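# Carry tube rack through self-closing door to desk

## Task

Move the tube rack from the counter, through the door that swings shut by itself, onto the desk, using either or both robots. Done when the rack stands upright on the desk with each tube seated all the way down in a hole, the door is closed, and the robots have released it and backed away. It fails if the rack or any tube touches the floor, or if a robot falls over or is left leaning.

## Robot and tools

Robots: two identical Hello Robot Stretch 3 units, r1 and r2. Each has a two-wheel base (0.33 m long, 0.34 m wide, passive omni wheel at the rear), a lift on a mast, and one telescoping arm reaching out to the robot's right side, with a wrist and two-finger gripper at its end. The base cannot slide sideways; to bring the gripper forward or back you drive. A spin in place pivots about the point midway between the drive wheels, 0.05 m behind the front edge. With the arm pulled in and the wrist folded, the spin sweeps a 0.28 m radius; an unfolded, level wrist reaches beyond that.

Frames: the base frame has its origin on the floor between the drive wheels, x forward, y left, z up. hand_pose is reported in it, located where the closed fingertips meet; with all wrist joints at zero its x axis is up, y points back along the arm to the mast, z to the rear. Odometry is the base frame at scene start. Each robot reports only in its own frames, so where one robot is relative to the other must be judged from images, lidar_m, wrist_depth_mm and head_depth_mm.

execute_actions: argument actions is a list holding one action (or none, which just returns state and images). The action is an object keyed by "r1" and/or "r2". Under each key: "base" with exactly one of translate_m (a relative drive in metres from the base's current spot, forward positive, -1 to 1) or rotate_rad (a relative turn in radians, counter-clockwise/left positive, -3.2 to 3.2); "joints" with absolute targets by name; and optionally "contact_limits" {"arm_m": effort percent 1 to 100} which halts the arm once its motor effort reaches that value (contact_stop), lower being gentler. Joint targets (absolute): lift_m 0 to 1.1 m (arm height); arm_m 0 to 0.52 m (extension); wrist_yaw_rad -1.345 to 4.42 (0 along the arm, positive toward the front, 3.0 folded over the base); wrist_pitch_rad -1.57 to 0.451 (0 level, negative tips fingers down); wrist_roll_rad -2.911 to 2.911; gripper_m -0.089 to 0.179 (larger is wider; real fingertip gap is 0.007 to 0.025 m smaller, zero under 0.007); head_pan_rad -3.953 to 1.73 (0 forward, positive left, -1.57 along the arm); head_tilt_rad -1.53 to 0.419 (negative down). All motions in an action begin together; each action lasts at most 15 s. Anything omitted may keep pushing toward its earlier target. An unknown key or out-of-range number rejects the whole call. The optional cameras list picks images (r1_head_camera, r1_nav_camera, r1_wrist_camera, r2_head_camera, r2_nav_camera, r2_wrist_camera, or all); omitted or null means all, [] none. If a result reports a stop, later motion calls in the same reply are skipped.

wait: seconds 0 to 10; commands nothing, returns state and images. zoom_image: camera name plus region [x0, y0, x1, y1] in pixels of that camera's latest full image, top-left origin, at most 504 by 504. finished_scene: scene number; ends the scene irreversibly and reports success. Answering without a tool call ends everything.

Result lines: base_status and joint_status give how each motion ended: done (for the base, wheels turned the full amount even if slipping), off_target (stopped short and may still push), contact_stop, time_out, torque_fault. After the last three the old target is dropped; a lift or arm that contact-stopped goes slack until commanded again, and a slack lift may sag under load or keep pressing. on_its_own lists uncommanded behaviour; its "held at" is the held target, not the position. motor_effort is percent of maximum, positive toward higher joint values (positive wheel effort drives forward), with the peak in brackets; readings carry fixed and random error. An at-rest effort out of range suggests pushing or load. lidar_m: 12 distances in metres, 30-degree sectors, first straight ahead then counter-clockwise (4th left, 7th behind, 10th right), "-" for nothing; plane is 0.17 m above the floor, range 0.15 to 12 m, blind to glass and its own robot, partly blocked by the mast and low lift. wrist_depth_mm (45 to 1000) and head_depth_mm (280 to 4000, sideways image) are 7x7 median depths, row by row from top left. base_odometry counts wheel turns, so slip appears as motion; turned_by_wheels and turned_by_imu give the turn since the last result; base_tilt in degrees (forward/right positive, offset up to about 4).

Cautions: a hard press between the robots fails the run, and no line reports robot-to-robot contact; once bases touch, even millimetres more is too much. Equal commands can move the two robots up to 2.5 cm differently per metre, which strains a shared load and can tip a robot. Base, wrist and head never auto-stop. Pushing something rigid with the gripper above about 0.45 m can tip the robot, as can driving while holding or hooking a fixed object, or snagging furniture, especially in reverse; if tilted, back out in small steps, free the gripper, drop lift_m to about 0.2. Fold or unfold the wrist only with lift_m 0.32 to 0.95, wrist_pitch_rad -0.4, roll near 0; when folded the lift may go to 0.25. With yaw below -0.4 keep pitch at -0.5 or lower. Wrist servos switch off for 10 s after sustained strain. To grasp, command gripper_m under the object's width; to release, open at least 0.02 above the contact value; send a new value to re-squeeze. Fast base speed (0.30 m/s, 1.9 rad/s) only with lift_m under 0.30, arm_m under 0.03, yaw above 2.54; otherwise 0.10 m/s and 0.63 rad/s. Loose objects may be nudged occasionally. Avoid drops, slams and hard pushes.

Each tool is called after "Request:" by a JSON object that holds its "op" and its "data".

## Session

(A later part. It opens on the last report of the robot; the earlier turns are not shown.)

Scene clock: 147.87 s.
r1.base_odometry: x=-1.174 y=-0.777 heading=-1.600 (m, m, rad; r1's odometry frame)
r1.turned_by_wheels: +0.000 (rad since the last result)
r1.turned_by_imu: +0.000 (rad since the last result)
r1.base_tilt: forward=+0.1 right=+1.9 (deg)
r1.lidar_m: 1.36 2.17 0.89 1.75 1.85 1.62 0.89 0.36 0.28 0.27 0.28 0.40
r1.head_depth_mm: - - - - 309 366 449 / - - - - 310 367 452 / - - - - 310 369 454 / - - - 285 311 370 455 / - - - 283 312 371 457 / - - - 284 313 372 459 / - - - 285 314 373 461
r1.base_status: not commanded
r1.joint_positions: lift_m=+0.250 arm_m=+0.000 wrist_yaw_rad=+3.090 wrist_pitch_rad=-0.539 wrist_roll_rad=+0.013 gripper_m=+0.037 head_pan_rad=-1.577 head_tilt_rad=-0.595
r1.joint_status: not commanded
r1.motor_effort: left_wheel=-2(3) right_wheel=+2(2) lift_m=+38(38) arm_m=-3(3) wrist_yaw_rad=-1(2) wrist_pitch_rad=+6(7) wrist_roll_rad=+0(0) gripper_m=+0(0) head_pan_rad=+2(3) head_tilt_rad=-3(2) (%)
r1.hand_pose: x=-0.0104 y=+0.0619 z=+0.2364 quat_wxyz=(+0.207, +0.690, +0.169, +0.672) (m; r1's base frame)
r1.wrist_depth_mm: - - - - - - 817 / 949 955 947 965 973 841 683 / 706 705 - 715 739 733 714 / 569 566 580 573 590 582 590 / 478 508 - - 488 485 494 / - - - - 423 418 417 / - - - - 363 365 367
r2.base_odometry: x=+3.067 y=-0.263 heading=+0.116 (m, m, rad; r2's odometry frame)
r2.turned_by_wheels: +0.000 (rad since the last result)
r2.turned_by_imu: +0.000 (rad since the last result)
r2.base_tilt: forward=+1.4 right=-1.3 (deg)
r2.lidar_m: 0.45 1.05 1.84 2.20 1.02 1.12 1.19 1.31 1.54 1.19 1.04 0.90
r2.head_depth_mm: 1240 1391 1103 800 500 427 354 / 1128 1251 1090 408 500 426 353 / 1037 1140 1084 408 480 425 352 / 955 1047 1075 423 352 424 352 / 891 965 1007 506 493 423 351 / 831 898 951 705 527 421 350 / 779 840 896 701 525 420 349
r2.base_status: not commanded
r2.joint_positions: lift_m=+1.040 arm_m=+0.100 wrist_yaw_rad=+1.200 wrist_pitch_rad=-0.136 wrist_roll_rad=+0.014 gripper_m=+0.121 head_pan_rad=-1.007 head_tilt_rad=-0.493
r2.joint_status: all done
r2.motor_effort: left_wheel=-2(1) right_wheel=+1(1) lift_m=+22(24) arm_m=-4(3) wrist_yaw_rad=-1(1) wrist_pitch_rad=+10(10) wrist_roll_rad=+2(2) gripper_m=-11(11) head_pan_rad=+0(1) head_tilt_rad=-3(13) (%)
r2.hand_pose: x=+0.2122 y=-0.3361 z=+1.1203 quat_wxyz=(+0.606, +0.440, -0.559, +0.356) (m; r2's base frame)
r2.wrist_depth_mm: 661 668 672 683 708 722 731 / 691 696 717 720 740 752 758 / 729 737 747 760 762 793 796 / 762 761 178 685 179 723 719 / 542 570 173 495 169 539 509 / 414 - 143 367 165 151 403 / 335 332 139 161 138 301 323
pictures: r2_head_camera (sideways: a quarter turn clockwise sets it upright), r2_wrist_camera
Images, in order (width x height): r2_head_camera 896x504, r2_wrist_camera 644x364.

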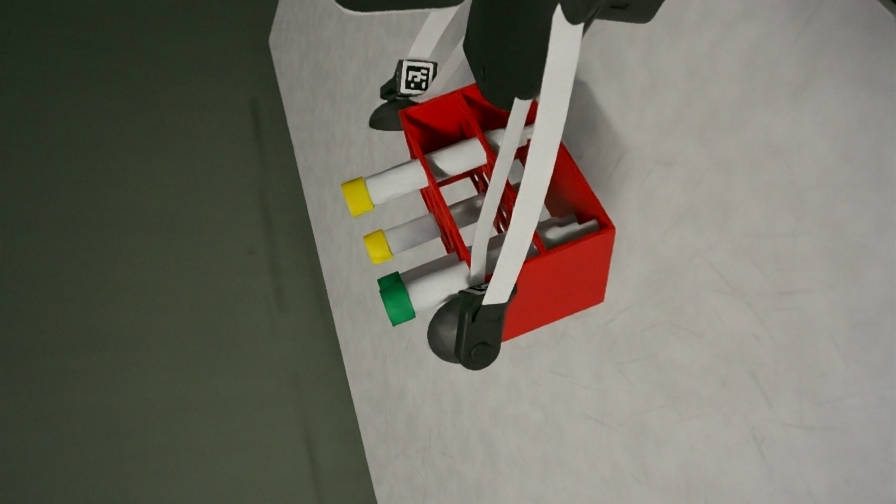

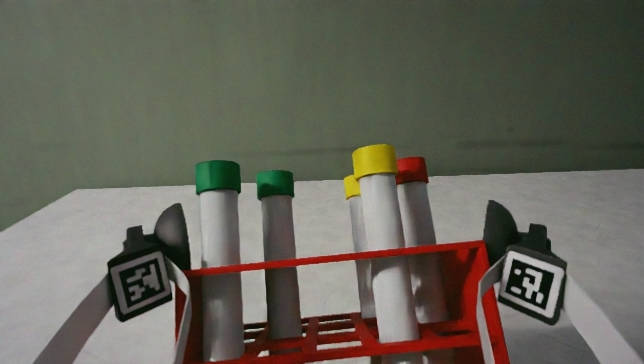

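Good. Lower in steps.

Request:
{"op": "execute_actions", "data": {"actions": [{"r2":{"joints":{"lift_m":1.0}}}], "cameras": []}}

Request:
{"op": "execute_actions", "data": {"actions": [{"r2":{"joints":{"lift_m":0.97}}}], "cameras": ["r2_head_camera","r2_wrist_camera"]}}

Scene clock: 149.70 s.
r1.base_odometry: x=-1.174 y=-0.777 heading=-1.600 (m, m, rad; r1's odometry frame)
r1.turned_by_wheels: +0.000 (rad since the last result)
r1.turned_by_imu: +0.000 (rad since the last result)
r1.base_tilt: forward=+0.1 right=+1.8 (deg)
r1.lidar_m: 1.36 2.16 0.89 1.75 1.84 1.62 0.89 0.36 0.28 0.27 0.28 0.40
r1.head_depth_mm: - - - - 308 366 451 / - - - - 309 367 453 / - - - - 310 368 454 / - - - 285 311 370 456 / - - - 283 311 370 457 / - - - 284 313 372 459 / - - - 285 313 374 462
r1.base_status: not commanded
r1.joint_positions: lift_m=+0.250 arm_m=+0.000 wrist_yaw_rad=+3.090 wrist_pitch_rad=-0.539 wrist_roll_rad=+0.013 gripper_m=+0.037 head_pan_rad=-1.577 head_tilt_rad=-0.595
r1.joint_status: not commanded
r1.motor_effort: left_wheel=-2(3) right_wheel=+2(2) lift_m=+38(38) arm_m=-3(3) wrist_yaw_rad=-1(1) wrist_pitch_rad=+7(7) wrist_roll_rad=+0(0) gripper_m=+0(1) head_pan_rad=+3(3) head_tilt_rad=-2(3) (%)
r1.hand_pose: x=-0.0104 y=+0.0619 z=+0.2364 quat_wxyz=(+0.207, +0.690, +0.169, +0.672) (m; r1's base frame)
r1.wrist_depth_mm: - - - - - - 815 / 952 933 939 970 969 860 681 / 715 708 - 722 737 732 703 / 566 572 570 580 581 587 594 / 474 514 - - 489 493 491 / - - - - 419 418 418 / - - - - 362 365 366
r2.base_odometry: x=+3.067 y=-0.263 heading=+0.116 (m, m, rad; r2's odometry frame)
r2.turned_by_wheels: +0.000 (rad since the last result)
r2.turned_by_imu: +0.000 (rad since the last result)
r2.base_tilt: forward=+1.5 right=-1.3 (deg)
r2.lidar_m: 0.45 1.05 1.84 2.21 1.02 1.12 1.18 1.30 1.54 1.19 1.04 0.90
r2.head_depth_mm: 1244 1394 1100 759 - 409 354 / 1129 1249 1096 753 440 426 354 / 1037 1138 1085 438 419 425 353 / 958 1049 1076 649 369 412 352 / 889 965 1012 707 477 422 351 / 830 898 950 704 527 421 350 / 778 840 895 701 524 420 349
r2.base_status: not commanded
r2.joint_positions: lift_m=+1.000 arm_m=+0.100 wrist_yaw_rad=+1.200 wrist_pitch_rad=-0.134 wrist_roll_rad=+0.014 gripper_m=+0.121 head_pan_rad=-1.007 head_tilt_rad=-0.493
r2.joint_status: all done
r2.motor_effort: left_wheel=-1(1) right_wheel=+1(1) lift_m=+22(20) arm_m=-4(3) wrist_yaw_rad=-1(1) wrist_pitch_rad=+10(10) wrist_roll_rad=+2(2) gripper_m=-12(11) head_pan_rad=+1(1) head_tilt_rad=-3(3) (%)
r2.hand_pose: x=+0.2123 y=-0.3362 z=+1.0806 quat_wxyz=(+0.605, +0.440, -0.559, +0.356) (m; r2's base frame)
r2.wrist_depth_mm: 661 666 675 692 704 707 732 / 692 699 711 721 740 747 762 / 732 731 760 759 763 795 798 / 739 654 178 581 180 615 600 / 459 479 173 418 169 457 427 / 351 - 143 310 165 151 339 / 284 280 138 161 138 254 272
pictures: none
No camera images: the call's "cameras" was empty. Leave "cameras" out to get every camera's image.

Scene clock: 150.77 s.
r1.base_odometry: x=-1.174 y=-0.777 heading=-1.600 (m, m, rad; r1's odometry frame)
r1.turned_by_wheels: +0.000 (rad since the last result)
r1.turned_by_imu: +0.000 (rad since the last result)
r1.base_tilt: forward=+0.1 right=+1.9 (deg)
r1.lidar_m: 1.36 2.17 0.89 1.75 1.84 1.62 0.89 0.36 0.28 0.27 0.28 0.40
r1.head_depth_mm: - - - - 308 366 451 / - - - - 309 368 452 / - - - - 310 369 455 / - - - 285 311 369 457 / - - - 283 311 371 457 / - - - 284 313 372 460 / - - - 285 314 373 460
r1.base_status: not commanded
r1.joint_positions: lift_m=+0.250 arm_m=+0.000 wrist_yaw_rad=+3.090 wrist_pitch_rad=-0.539 wrist_roll_rad=+0.013 gripper_m=+0.037 head_pan_rad=-1.577 head_tilt_rad=-0.595
r1.joint_status: not commanded
r1.motor_effort: left_wheel=-2(2) right_wheel=+2(2) lift_m=+39(39) arm_m=-3(3) wrist_yaw_rad=-1(1) wrist_pitch_rad=+7(7) wrist_roll_rad=+1(0) gripper_m=+0(1) head_pan_rad=+3(3) head_tilt_rad=-3(2) (%)
r1.hand_pose: x=-0.0104 y=+0.0619 z=+0.2364 quat_wxyz=(+0.207, +0.690, +0.169, +0.672) (m; r1's base frame)
r1.wrist_depth_mm: - - - - - - 836 / 947 949 964 972 978 867 685 / 711 713 - 718 728 732 702 / 571 572 577 574 583 590 590 / 473 508 - - 492 490 492 / - - - - 422 416 421 / - - - - 364 364 367
r2.base_odometry: x=+3.067 y=-0.263 heading=+0.116 (m, m, rad; r2's odometry frame)
r2.turned_by_wheels: +0.000 (rad since the last result)
r2.turned_by_imu: +0.000 (rad since the last result)
r2.base_tilt: forward=+1.5 right=-1.3 (deg)
r2.lidar_m: 0.45 1.05 1.84 2.20 1.02 1.12 1.19 1.31 1.54 1.19 1.04 0.90
r2.head_depth_mm: 1240 1393 1103 723 - - 354 / 1127 1254 1092 754 454 415 353 / 1036 1138 1083 715 424 413 353 / 954 1044 1076 712 402 400 352 / 891 966 1008 706 477 422 351 / 832 897 949 705 527 421 350 / 779 838 895 700 526 420 349
r2.base_status: not commanded
r2.joint_positions: lift_m=+0.970 arm_m=+0.100 wrist_yaw_rad=+1.200 wrist_pitch_rad=-0.130 wrist_roll_rad=+0.014 gripper_m=+0.121 head_pan_rad=-1.007 head_tilt_rad=-0.493
r2.joint_status: all done
r2.motor_effort: left_wheel=-1(1) right_wheel=+2(1) lift_m=+21(23) arm_m=-4(4) wrist_yaw_rad=-2(1) wrist_pitch_rad=+8(10) wrist_roll_rad=+2(2) gripper_m=-12(12) head_pan_rad=+2(1) head_tilt_rad=-3(3) (%)
r2.hand_pose: x=+0.2125 y=-0.3362 z=+1.0517 quat_wxyz=(+0.605, +0.439, -0.560, +0.357) (m; r2's base frame)
r2.wrist_depth_mm: 663 680 680 691 693 718 721 / 691 695 706 725 737 750 752 / 718 744 750 759 764 784 807 / 577 568 176 504 180 529 525 / 397 418 173 363 169 402 371 / 305 - 143 271 165 151 296 / 256 242 138 161 138 222 236
pictures: r2_head_camera (sideways: a quarter turn clockwise sets it upright), r2_wrist_camera
Images, in order (width x height): r2_head_camera 896x504, r2_wrist_camera 644x364.

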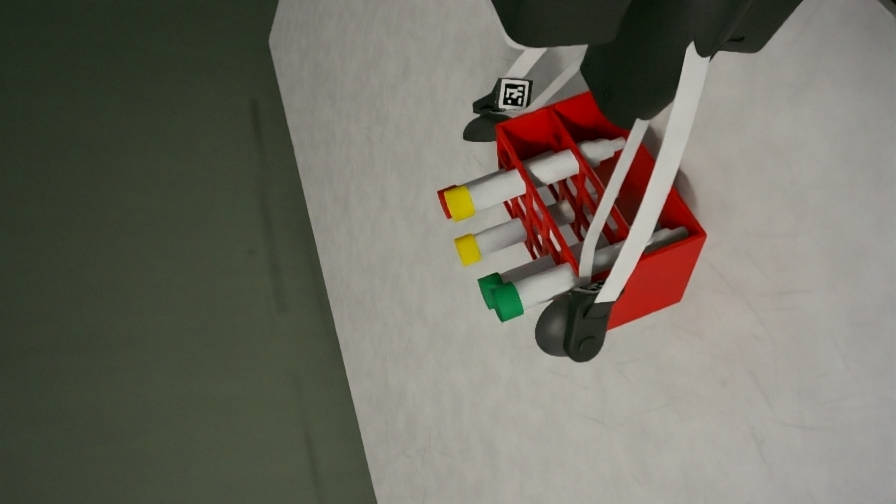

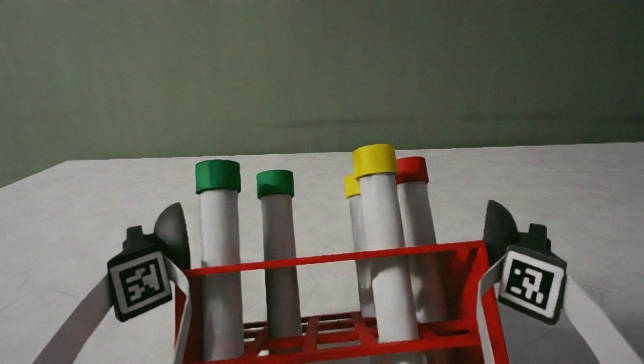

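Pitch effort dropping: likely touching. Release.

Request:
{"op": "execute_actions", "data": {"actions": [{"r2":{"joints":{"gripper_m":0.175}}}], "cameras": ["r2_head_camera","r2_wrist_camera"]}}

Scene clock: 152.07 s.
r1.base_odometry: x=-1.174 y=-0.777 heading=-1.600 (m, m, rad; r1's odometry frame)
r1.turned_by_wheels: +0.000 (rad since the last result)
r1.turned_by_imu: +0.000 (rad since the last result)
r1.base_tilt: forward=+0.2 right=+1.8 (deg)
r1.lidar_m: 1.36 2.17 0.89 1.75 1.84 1.62 0.89 0.36 0.28 0.27 0.28 0.40
r1.head_depth_mm: - - - - 309 366 451 / - - - - 310 367 452 / - - - - 310 368 453 / - - - 285 311 369 455 / - - - 283 312 371 458 / - - - 284 312 372 459 / - - - 285 313 373 461
r1.base_status: not commanded
r1.joint_positions: lift_m=+0.250 arm_m=+0.000 wrist_yaw_rad=+3.090 wrist_pitch_rad=-0.539 wrist_roll_rad=+0.013 gripper_m=+0.037 head_pan_rad=-1.577 head_tilt_rad=-0.595
r1.joint_status: not commanded
r1.motor_effort: left_wheel=-2(2) right_wheel=+2(2) lift_m=+38(39) arm_m=-3(3) wrist_yaw_rad=-1(1) wrist_pitch_rad=+7(7) wrist_roll_rad=+0(0) gripper_m=+0(1) head_pan_rad=+2(3) head_tilt_rad=-3(2) (%)
r1.hand_pose: x=-0.0104 y=+0.0619 z=+0.2364 quat_wxyz=(+0.207, +0.690, +0.169, +0.672) (m; r1's base frame)
r1.wrist_depth_mm: - - - - - - 816 / 940 941 950 951 966 858 679 / 717 712 - 725 717 747 709 / 568 574 582 578 578 585 593 / 475 508 - - 487 490 487 / - - - - 421 420 418 / - - - - 365 362 366
r2.base_odometry: x=+3.067 y=-0.263 heading=+0.116 (m, m, rad; r2's odometry frame)
r2.turned_by_wheels: +0.000 (rad since the last result)
r2.turned_by_imu: +0.000 (rad since the last result)
r2.base_tilt: forward=+1.4 right=-1.4 (deg)
r2.lidar_m: 0.45 1.05 1.84 2.21 1.02 1.12 1.18 1.31 1.54 1.19 1.04 0.90
r2.head_depth_mm: 1240 1382 1103 721 - - 354 / 1128 1256 1090 737 396 403 353 / 1032 1139 1083 714 435 406 353 / 955 1045 1077 712 417 389 352 / 888 966 1006 708 569 422 351 / 831 899 953 704 528 421 350 / 779 839 897 699 525 419 349
r2.base_status: not commanded
r2.joint_positions: lift_m=+0.970 arm_m=+0.100 wrist_yaw_rad=+1.200 wrist_pitch_rad=-0.125 wrist_roll_rad=+0.014 gripper_m=+0.175 head_pan_rad=-1.007 head_tilt_rad=-0.493
r2.joint_status: all done
r2.motor_effort: left_wheel=-1(1) right_wheel=+1(1) lift_m=+21(21) arm_m=-4(3) wrist_yaw_rad=+0(0) wrist_pitch_rad=+7(8) wrist_roll_rad=+2(2) gripper_m=+1(100) head_pan_rad=+1(2) head_tilt_rad=-3(3) (%)
r2.hand_pose: x=+0.2128 y=-0.3364 z=+1.0530 quat_wxyz=(+0.604, +0.438, -0.561, +0.359) (m; r2's base frame)
r2.wrist_depth_mm: 655 660 672 686 705 707 724 / 699 706 710 724 738 746 759 / 722 727 759 766 760 782 809 / 584 579 574 569 553 550 538 / 404 426 394 389 151 386 403 / 308 109 122 271 106 118 - / 238 237 132 149 94 223 229
pictures: r2_head_camera (sideways: a quarter turn clockwise sets it upright), r2_wrist_camera
Images, in order (width x height): r2_head_camera 896x504, r2_wrist_camera 644x364.

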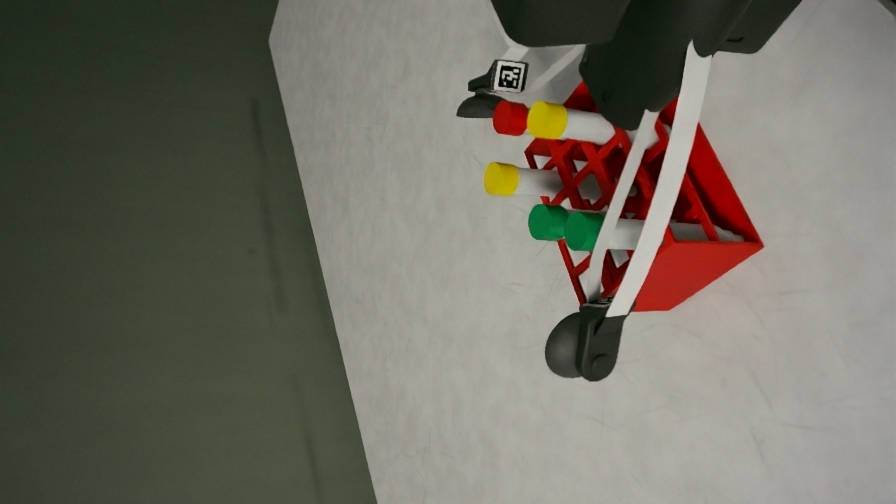

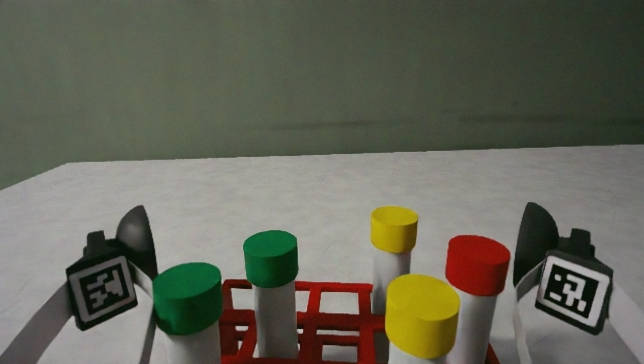

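Request:
{"op": "execute_actions", "data": {"actions": [{"r2":{"base":{"translate_m":0.05},"joints":{"head_tilt_rad":-0.75}}}], "cameras": ["r2_head_camera","r2_wrist_camera"]}}

Scene clock: 154.63 s.
r1.base_odometry: x=-1.174 y=-0.777 heading=-1.600 (m, m, rad; r1's odometry frame)
r1.turned_by_wheels: +0.000 (rad since the last result)
r1.turned_by_imu: +0.000 (rad since the last result)
r1.base_tilt: forward=+0.1 right=+2.0 (deg)
r1.lidar_m: 1.36 2.17 0.92 1.75 1.84 1.62 0.89 0.36 0.28 0.27 0.28 0.40
r1.head_depth_mm: - - - - 309 366 450 / - - - - 309 368 452 / - - - - 310 368 453 / - - - 285 311 369 456 / - - - 283 312 371 456 / - - - 284 313 372 459 / - - - 285 313 373 461
r1.base_status: not commanded
r1.joint_positions: lift_m=+0.250 arm_m=+0.000 wrist_yaw_rad=+3.090 wrist_pitch_rad=-0.539 wrist_roll_rad=+0.013 gripper_m=+0.037 head_pan_rad=-1.577 head_tilt_rad=-0.595
r1.joint_status: not commanded
r1.motor_effort: left_wheel=-2(2) right_wheel=+2(2) lift_m=+38(39) arm_m=-3(3) wrist_yaw_rad=-1(1) wrist_pitch_rad=+7(7) wrist_roll_rad=+0(0) gripper_m=+0(0) head_pan_rad=+3(2) head_tilt_rad=-2(2) (%)
r1.hand_pose: x=-0.0104 y=+0.0619 z=+0.2364 quat_wxyz=(+0.207, +0.690, +0.169, +0.672) (m; r1's base frame)
r1.wrist_depth_mm: - - - - - 868 861 / 941 936 963 954 974 847 718 / 717 715 - 725 718 729 743 / 566 576 577 578 582 584 599 / 477 508 - - 483 487 491 / - - - - 422 419 418 / - - - - 364 367 367
r2.base_odometry: x=+3.116 y=-0.257 heading=+0.116 (m, m, rad; r2's odometry frame)
r2.turned_by_wheels: +0.000 (rad since the last result)
r2.turned_by_imu: +0.000 (rad since the last result)
r2.base_tilt: forward=+1.4 right=-1.4 (deg)
r2.lidar_m: 0.40 0.99 1.74 2.20 1.05 1.16 1.23 1.36 1.55 1.18 0.98 0.85
r2.head_depth_mm: 1162 832 666 - 400 351 324 / 1080 827 586 402 410 350 306 / 1009 825 616 384 399 350 306 / 931 823 614 417 401 350 305 / 863 820 613 469 407 349 305 / 805 819 612 489 407 348 304 / 753 790 609 489 406 348 304
r2.base_status: done
r2.joint_positions: lift_m=+0.970 arm_m=+0.100 wrist_yaw_rad=+1.200 wrist_pitch_rad=-0.125 wrist_roll_rad=+0.014 gripper_m=+0.175 head_pan_rad=-1.007 head_tilt_rad=-0.740
r2.joint_status: all done
r2.motor_effort: left_wheel=-1(3) right_wheel=+1(6) lift_m=+21(21) arm_m=-3(4) wrist_yaw_rad=+0(1) wrist_pitch_rad=+7(7) wrist_roll_rad=+2(1) gripper_m=+0(0) head_pan_rad=+1(2) head_tilt_rad=-4(21) (%)
r2.hand_pose: x=+0.2128 y=-0.3364 z=+1.0531 quat_wxyz=(+0.604, +0.437, -0.561, +0.359) (m; r2's base frame)
r2.wrist_depth_mm: 616 625 637 645 663 668 674 / 650 657 668 678 684 699 712 / 674 695 703 713 722 736 753 / 588 581 568 566 552 546 544 / 405 424 395 392 347 380 402 / 308 296 287 284 140 110 - / 238 228 107 138 138 85 229
pictures: r2_head_camera (sideways: a quarter turn clockwise sets it upright), r2_wrist_camera
Images, in order (width x height): r2_head_camera 896x504, r2_wrist_camera 644x364.

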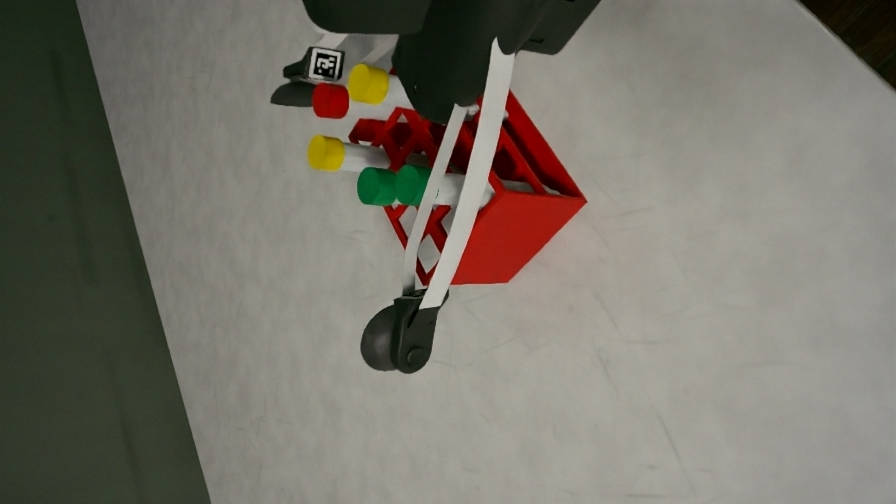

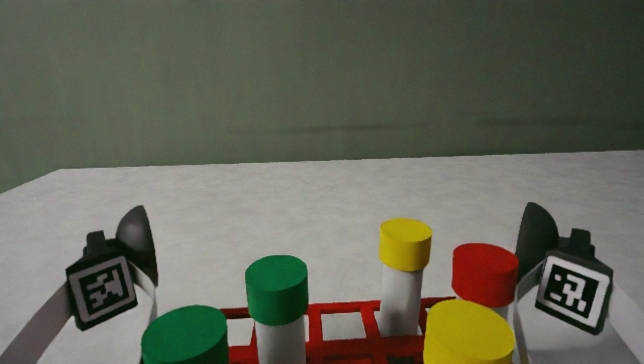

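Request:
{"op": "execute_actions", "data": {"actions": [{"r2":{"base":{"translate_m":-0.16}}}], "cameras": ["r2_head_camera","r2_wrist_camera"]}}

Scene clock: 157.53 s.
r1.base_odometry: x=-1.174 y=-0.777 heading=-1.600 (m, m, rad; r1's odometry frame)
r1.turned_by_wheels: +0.000 (rad since the last result)
r1.turned_by_imu: +0.000 (rad since the last result)
r1.base_tilt: forward=+0.1 right=+2.0 (deg)
r1.lidar_m: 1.36 0.85 0.83 1.75 1.84 1.62 0.89 0.36 0.28 0.27 0.28 0.40
r1.head_depth_mm: - - - - 309 368 451 / - - - - 309 368 451 / - - - - 310 368 454 / - - - 285 311 370 456 / - - - 283 313 370 457 / - - - 284 313 373 459 / - - - 284 314 374 461
r1.base_status: not commanded
r1.joint_positions: lift_m=+0.250 arm_m=+0.000 wrist_yaw_rad=+3.090 wrist_pitch_rad=-0.539 wrist_roll_rad=+0.013 gripper_m=+0.037 head_pan_rad=-1.577 head_tilt_rad=-0.595
r1.joint_status: not commanded
r1.motor_effort: left_wheel=-2(2) right_wheel=+2(2) lift_m=+39(39) arm_m=-3(3) wrist_yaw_rad=-2(2) wrist_pitch_rad=+7(7) wrist_roll_rad=+0(0) gripper_m=+1(1) head_pan_rad=+3(3) head_tilt_rad=-2(2) (%)
r1.hand_pose: x=-0.0104 y=+0.0619 z=+0.2364 quat_wxyz=(+0.207, +0.690, +0.169, +0.672) (m; r1's base frame)
r1.wrist_depth_mm: - - - - - - 729 / 920 943 971 967 983 920 639 / 699 713 - 730 728 732 669 / 568 572 581 576 586 584 592 / 477 515 - - 489 488 484 / - - - - 424 414 419 / - - - - 362 364 366
r2.base_odometry: x=+2.957 y=-0.275 heading=+0.116 (m, m, rad; r2's odometry frame)
r2.turned_by_wheels: +0.000 (rad since the last result)
r2.turned_by_imu: -0.001 (rad since the last result)
r2.base_tilt: forward=+1.4 right=-1.4 (deg)
r2.lidar_m: 0.56 1.17 2.06 2.00 1.17 1.02 1.08 1.20 1.51 1.20 1.16 1.01
r2.head_depth_mm: 1303 830 667 - 1509 1322 1153 / 1214 826 616 522 1508 1325 1153 / 1154 823 616 492 440 1321 1158 / 1086 823 614 477 412 1317 1155 / 1015 819 464 469 408 1245 1154 / 957 816 447 462 407 363 1155 / 896 817 611 489 406 348 1126
r2.base_status: done
r2.joint_positions: lift_m=+0.970 arm_m=+0.100 wrist_yaw_rad=+1.200 wrist_pitch_rad=-0.125 wrist_roll_rad=+0.014 gripper_m=+0.175 head_pan_rad=-1.007 head_tilt_rad=-0.740
r2.joint_status: not commanded
r2.motor_effort: left_wheel=-1(5) right_wheel=+1(4) lift_m=+21(21) arm_m=-4(4) wrist_yaw_rad=-1(0) wrist_pitch_rad=+7(7) wrist_roll_rad=+2(2) gripper_m=+0(1) head_pan_rad=+1(2) head_tilt_rad=-4(5) (%)
r2.hand_pose: x=+0.2128 y=-0.3364 z=+1.0531 quat_wxyz=(+0.604, +0.437, -0.561, +0.359) (m; r2's base frame)
r2.wrist_depth_mm: 758 757 776 785 790 824 816 / 793 797 804 819 836 849 854 / 818 826 856 876 861 882 894 / 584 583 259 261 560 545 542 / 403 420 254 263 387 385 401 / 310 292 263 270 297 295 - / 239 245 243 243 241 239 230
pictures: r2_head_camera (sideways: a quarter turn clockwise sets it upright), r2_wrist_camera
Images, in order (width x height): r2_head_camera 896x504, r2_wrist_camera 644x364.

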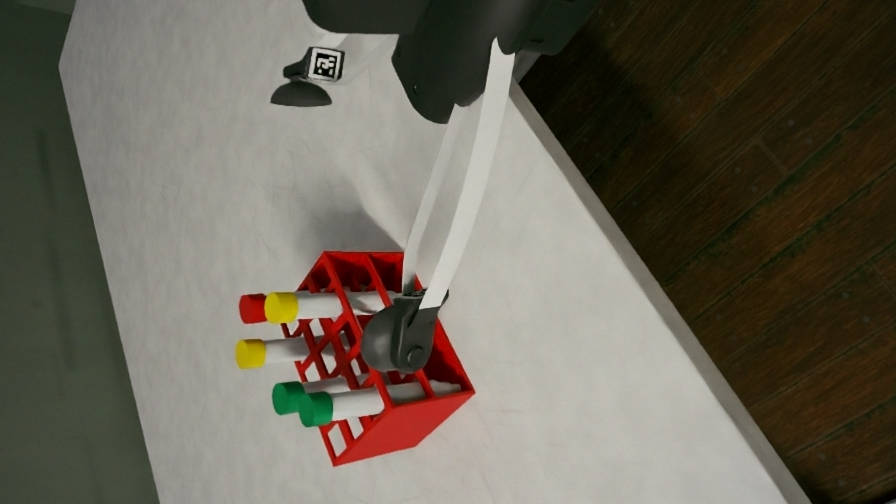

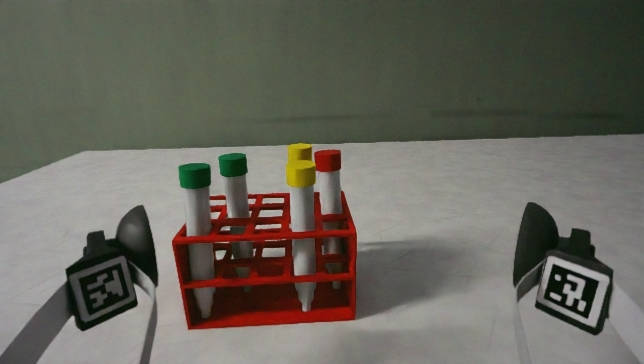

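Upright, tubes down. But r1 lidar changed in sectors 2–3: check the door.

Request:
{"op": "execute_actions", "data": {"actions": [{"r2":{"base":{"translate_m":-0.1},"joints":{"lift_m":1.05}}}], "cameras": ["r1_nav_camera","r2_nav_camera"]}}

Scene clock: 160.27 s.
r1.base_odometry: x=-1.174 y=-0.777 heading=-1.600 (m, m, rad; r1's odometry frame)
r1.turned_by_wheels: +0.000 (rad since the last result)
r1.turned_by_imu: +0.000 (rad since the last result)
r1.base_tilt: forward=+0.3 right=+2.0 (deg)
r1.lidar_m: 1.36 0.77 1.39 1.75 1.84 1.62 0.89 0.36 0.28 0.27 0.28 0.40
r1.head_depth_mm: - - - - 309 366 450 / - - - - 309 367 452 / - - - - 310 368 453 / - - - 285 311 370 455 / - - - 283 312 371 458 / - - - 284 313 371 460 / - - - 285 314 373 461
r1.base_status: not commanded
r1.joint_positions: lift_m=+0.250 arm_m=+0.000 wrist_yaw_rad=+3.090 wrist_pitch_rad=-0.539 wrist_roll_rad=+0.013 gripper_m=+0.037 head_pan_rad=-1.577 head_tilt_rad=-0.595
r1.joint_status: not commanded
r1.motor_effort: left_wheel=-2(2) right_wheel=+2(2) lift_m=+39(39) arm_m=-3(3) wrist_yaw_rad=-1(2) wrist_pitch_rad=+7(7) wrist_roll_rad=+0(0) gripper_m=+0(0) head_pan_rad=+2(2) head_tilt_rad=-2(2) (%)
r1.hand_pose: x=-0.0104 y=+0.0619 z=+0.2364 quat_wxyz=(+0.207, +0.690, +0.169, +0.672) (m; r1's base frame)
r1.wrist_depth_mm: - - - - - - - / 931 957 958 936 977 994 632 / 711 710 - 721 730 725 649 / 566 576 581 577 585 580 585 / 475 511 - - 488 484 489 / - - - - 424 416 416 / - - - - 363 363 364
r2.base_odometry: x=+2.858 y=-0.287 heading=+0.115 (m, m, rad; r2's odometry frame)
r2.turned_by_wheels: +0.000 (rad since the last result)
r2.turned_by_imu: -0.001 (rad since the last result)
r2.base_tilt: forward=+1.4 right=-1.3 (deg)
r2.lidar_m: 0.66 1.28 2.25 1.82 0.90 0.93 0.98 1.11 1.48 1.25 1.23 1.10
r2.head_depth_mm: 1412 923 - 1793 1540 1322 1157 / 1261 827 596 1655 1547 1329 1160 / 1226 824 594 1695 1542 1319 1156 / 1158 823 593 505 1536 1323 1154 / 1093 840 572 490 1509 1310 1153 / 1038 817 547 489 1432 1316 1150 / 985 816 504 488 423 1314 1150
r2.base_status: done
r2.joint_positions: lift_m=+1.050 arm_m=+0.100 wrist_yaw_rad=+1.200 wrist_pitch_rad=-0.123 wrist_roll_rad=+0.014 gripper_m=+0.175 head_pan_rad=-1.007 head_tilt_rad=-0.740
r2.joint_status: all done
r2.motor_effort: left_wheel=-1(5) right_wheel=+1(3) lift_m=+27(25) arm_m=-4(4) wrist_yaw_rad=+0(0) wrist_pitch_rad=+6(6) wrist_roll_rad=+2(2) gripper_m=+0(0) head_pan_rad=+3(3) head_tilt_rad=-4(4) (%)
r2.hand_pose: x=+0.2129 y=-0.3364 z=+1.1331 quat_wxyz=(+0.604, +0.437, -0.562, +0.359) (m; r2's base frame)
r2.wrist_depth_mm: 843 846 861 868 894 891 917 / 866 888 911 929 934 931 956 / 910 922 955 963 991 - - / 949 838 834 806 789 784 769 / 580 610 380 523 550 545 575 / 443 424 388 404 423 420 - / 346 350 349 347 342 341 327
pictures: r1_nav_camera (sideways: a quarter turn counterclockwise sets it upright), r2_nav_camera (sideways: a quarter turn counterclockwise sets it upright)
Images, in order (width x height): r1_nav_camera 672x504, r2_nav_camera 672x504.

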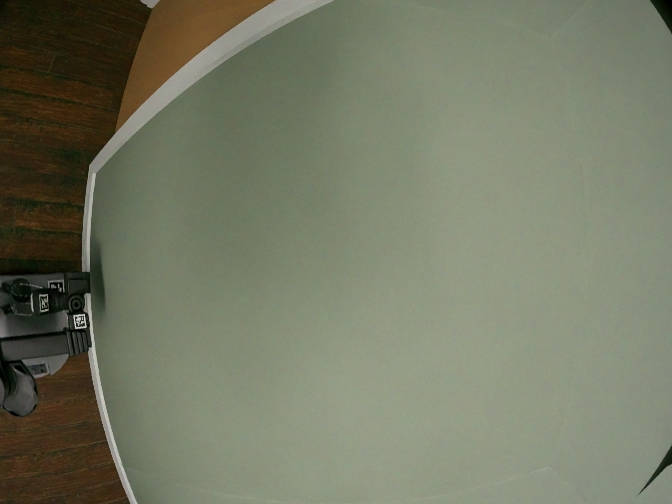

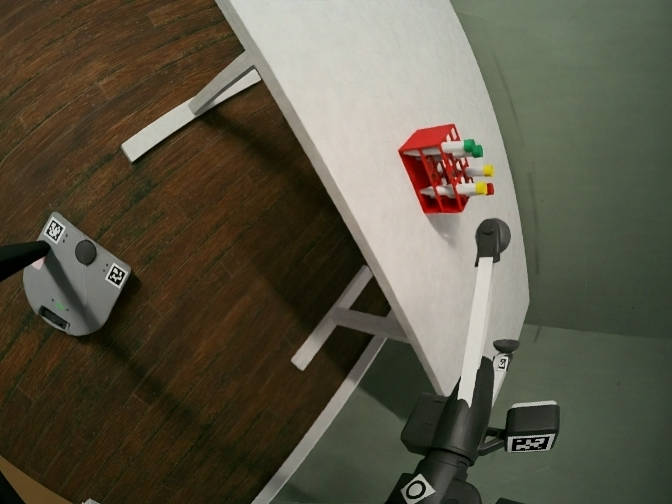

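That lidar change was r2 itself, and the door appears flush with the wall.

Request:
{"op": "finished_scene", "data": {"scene": 2}}

The scene is finished: the task was done.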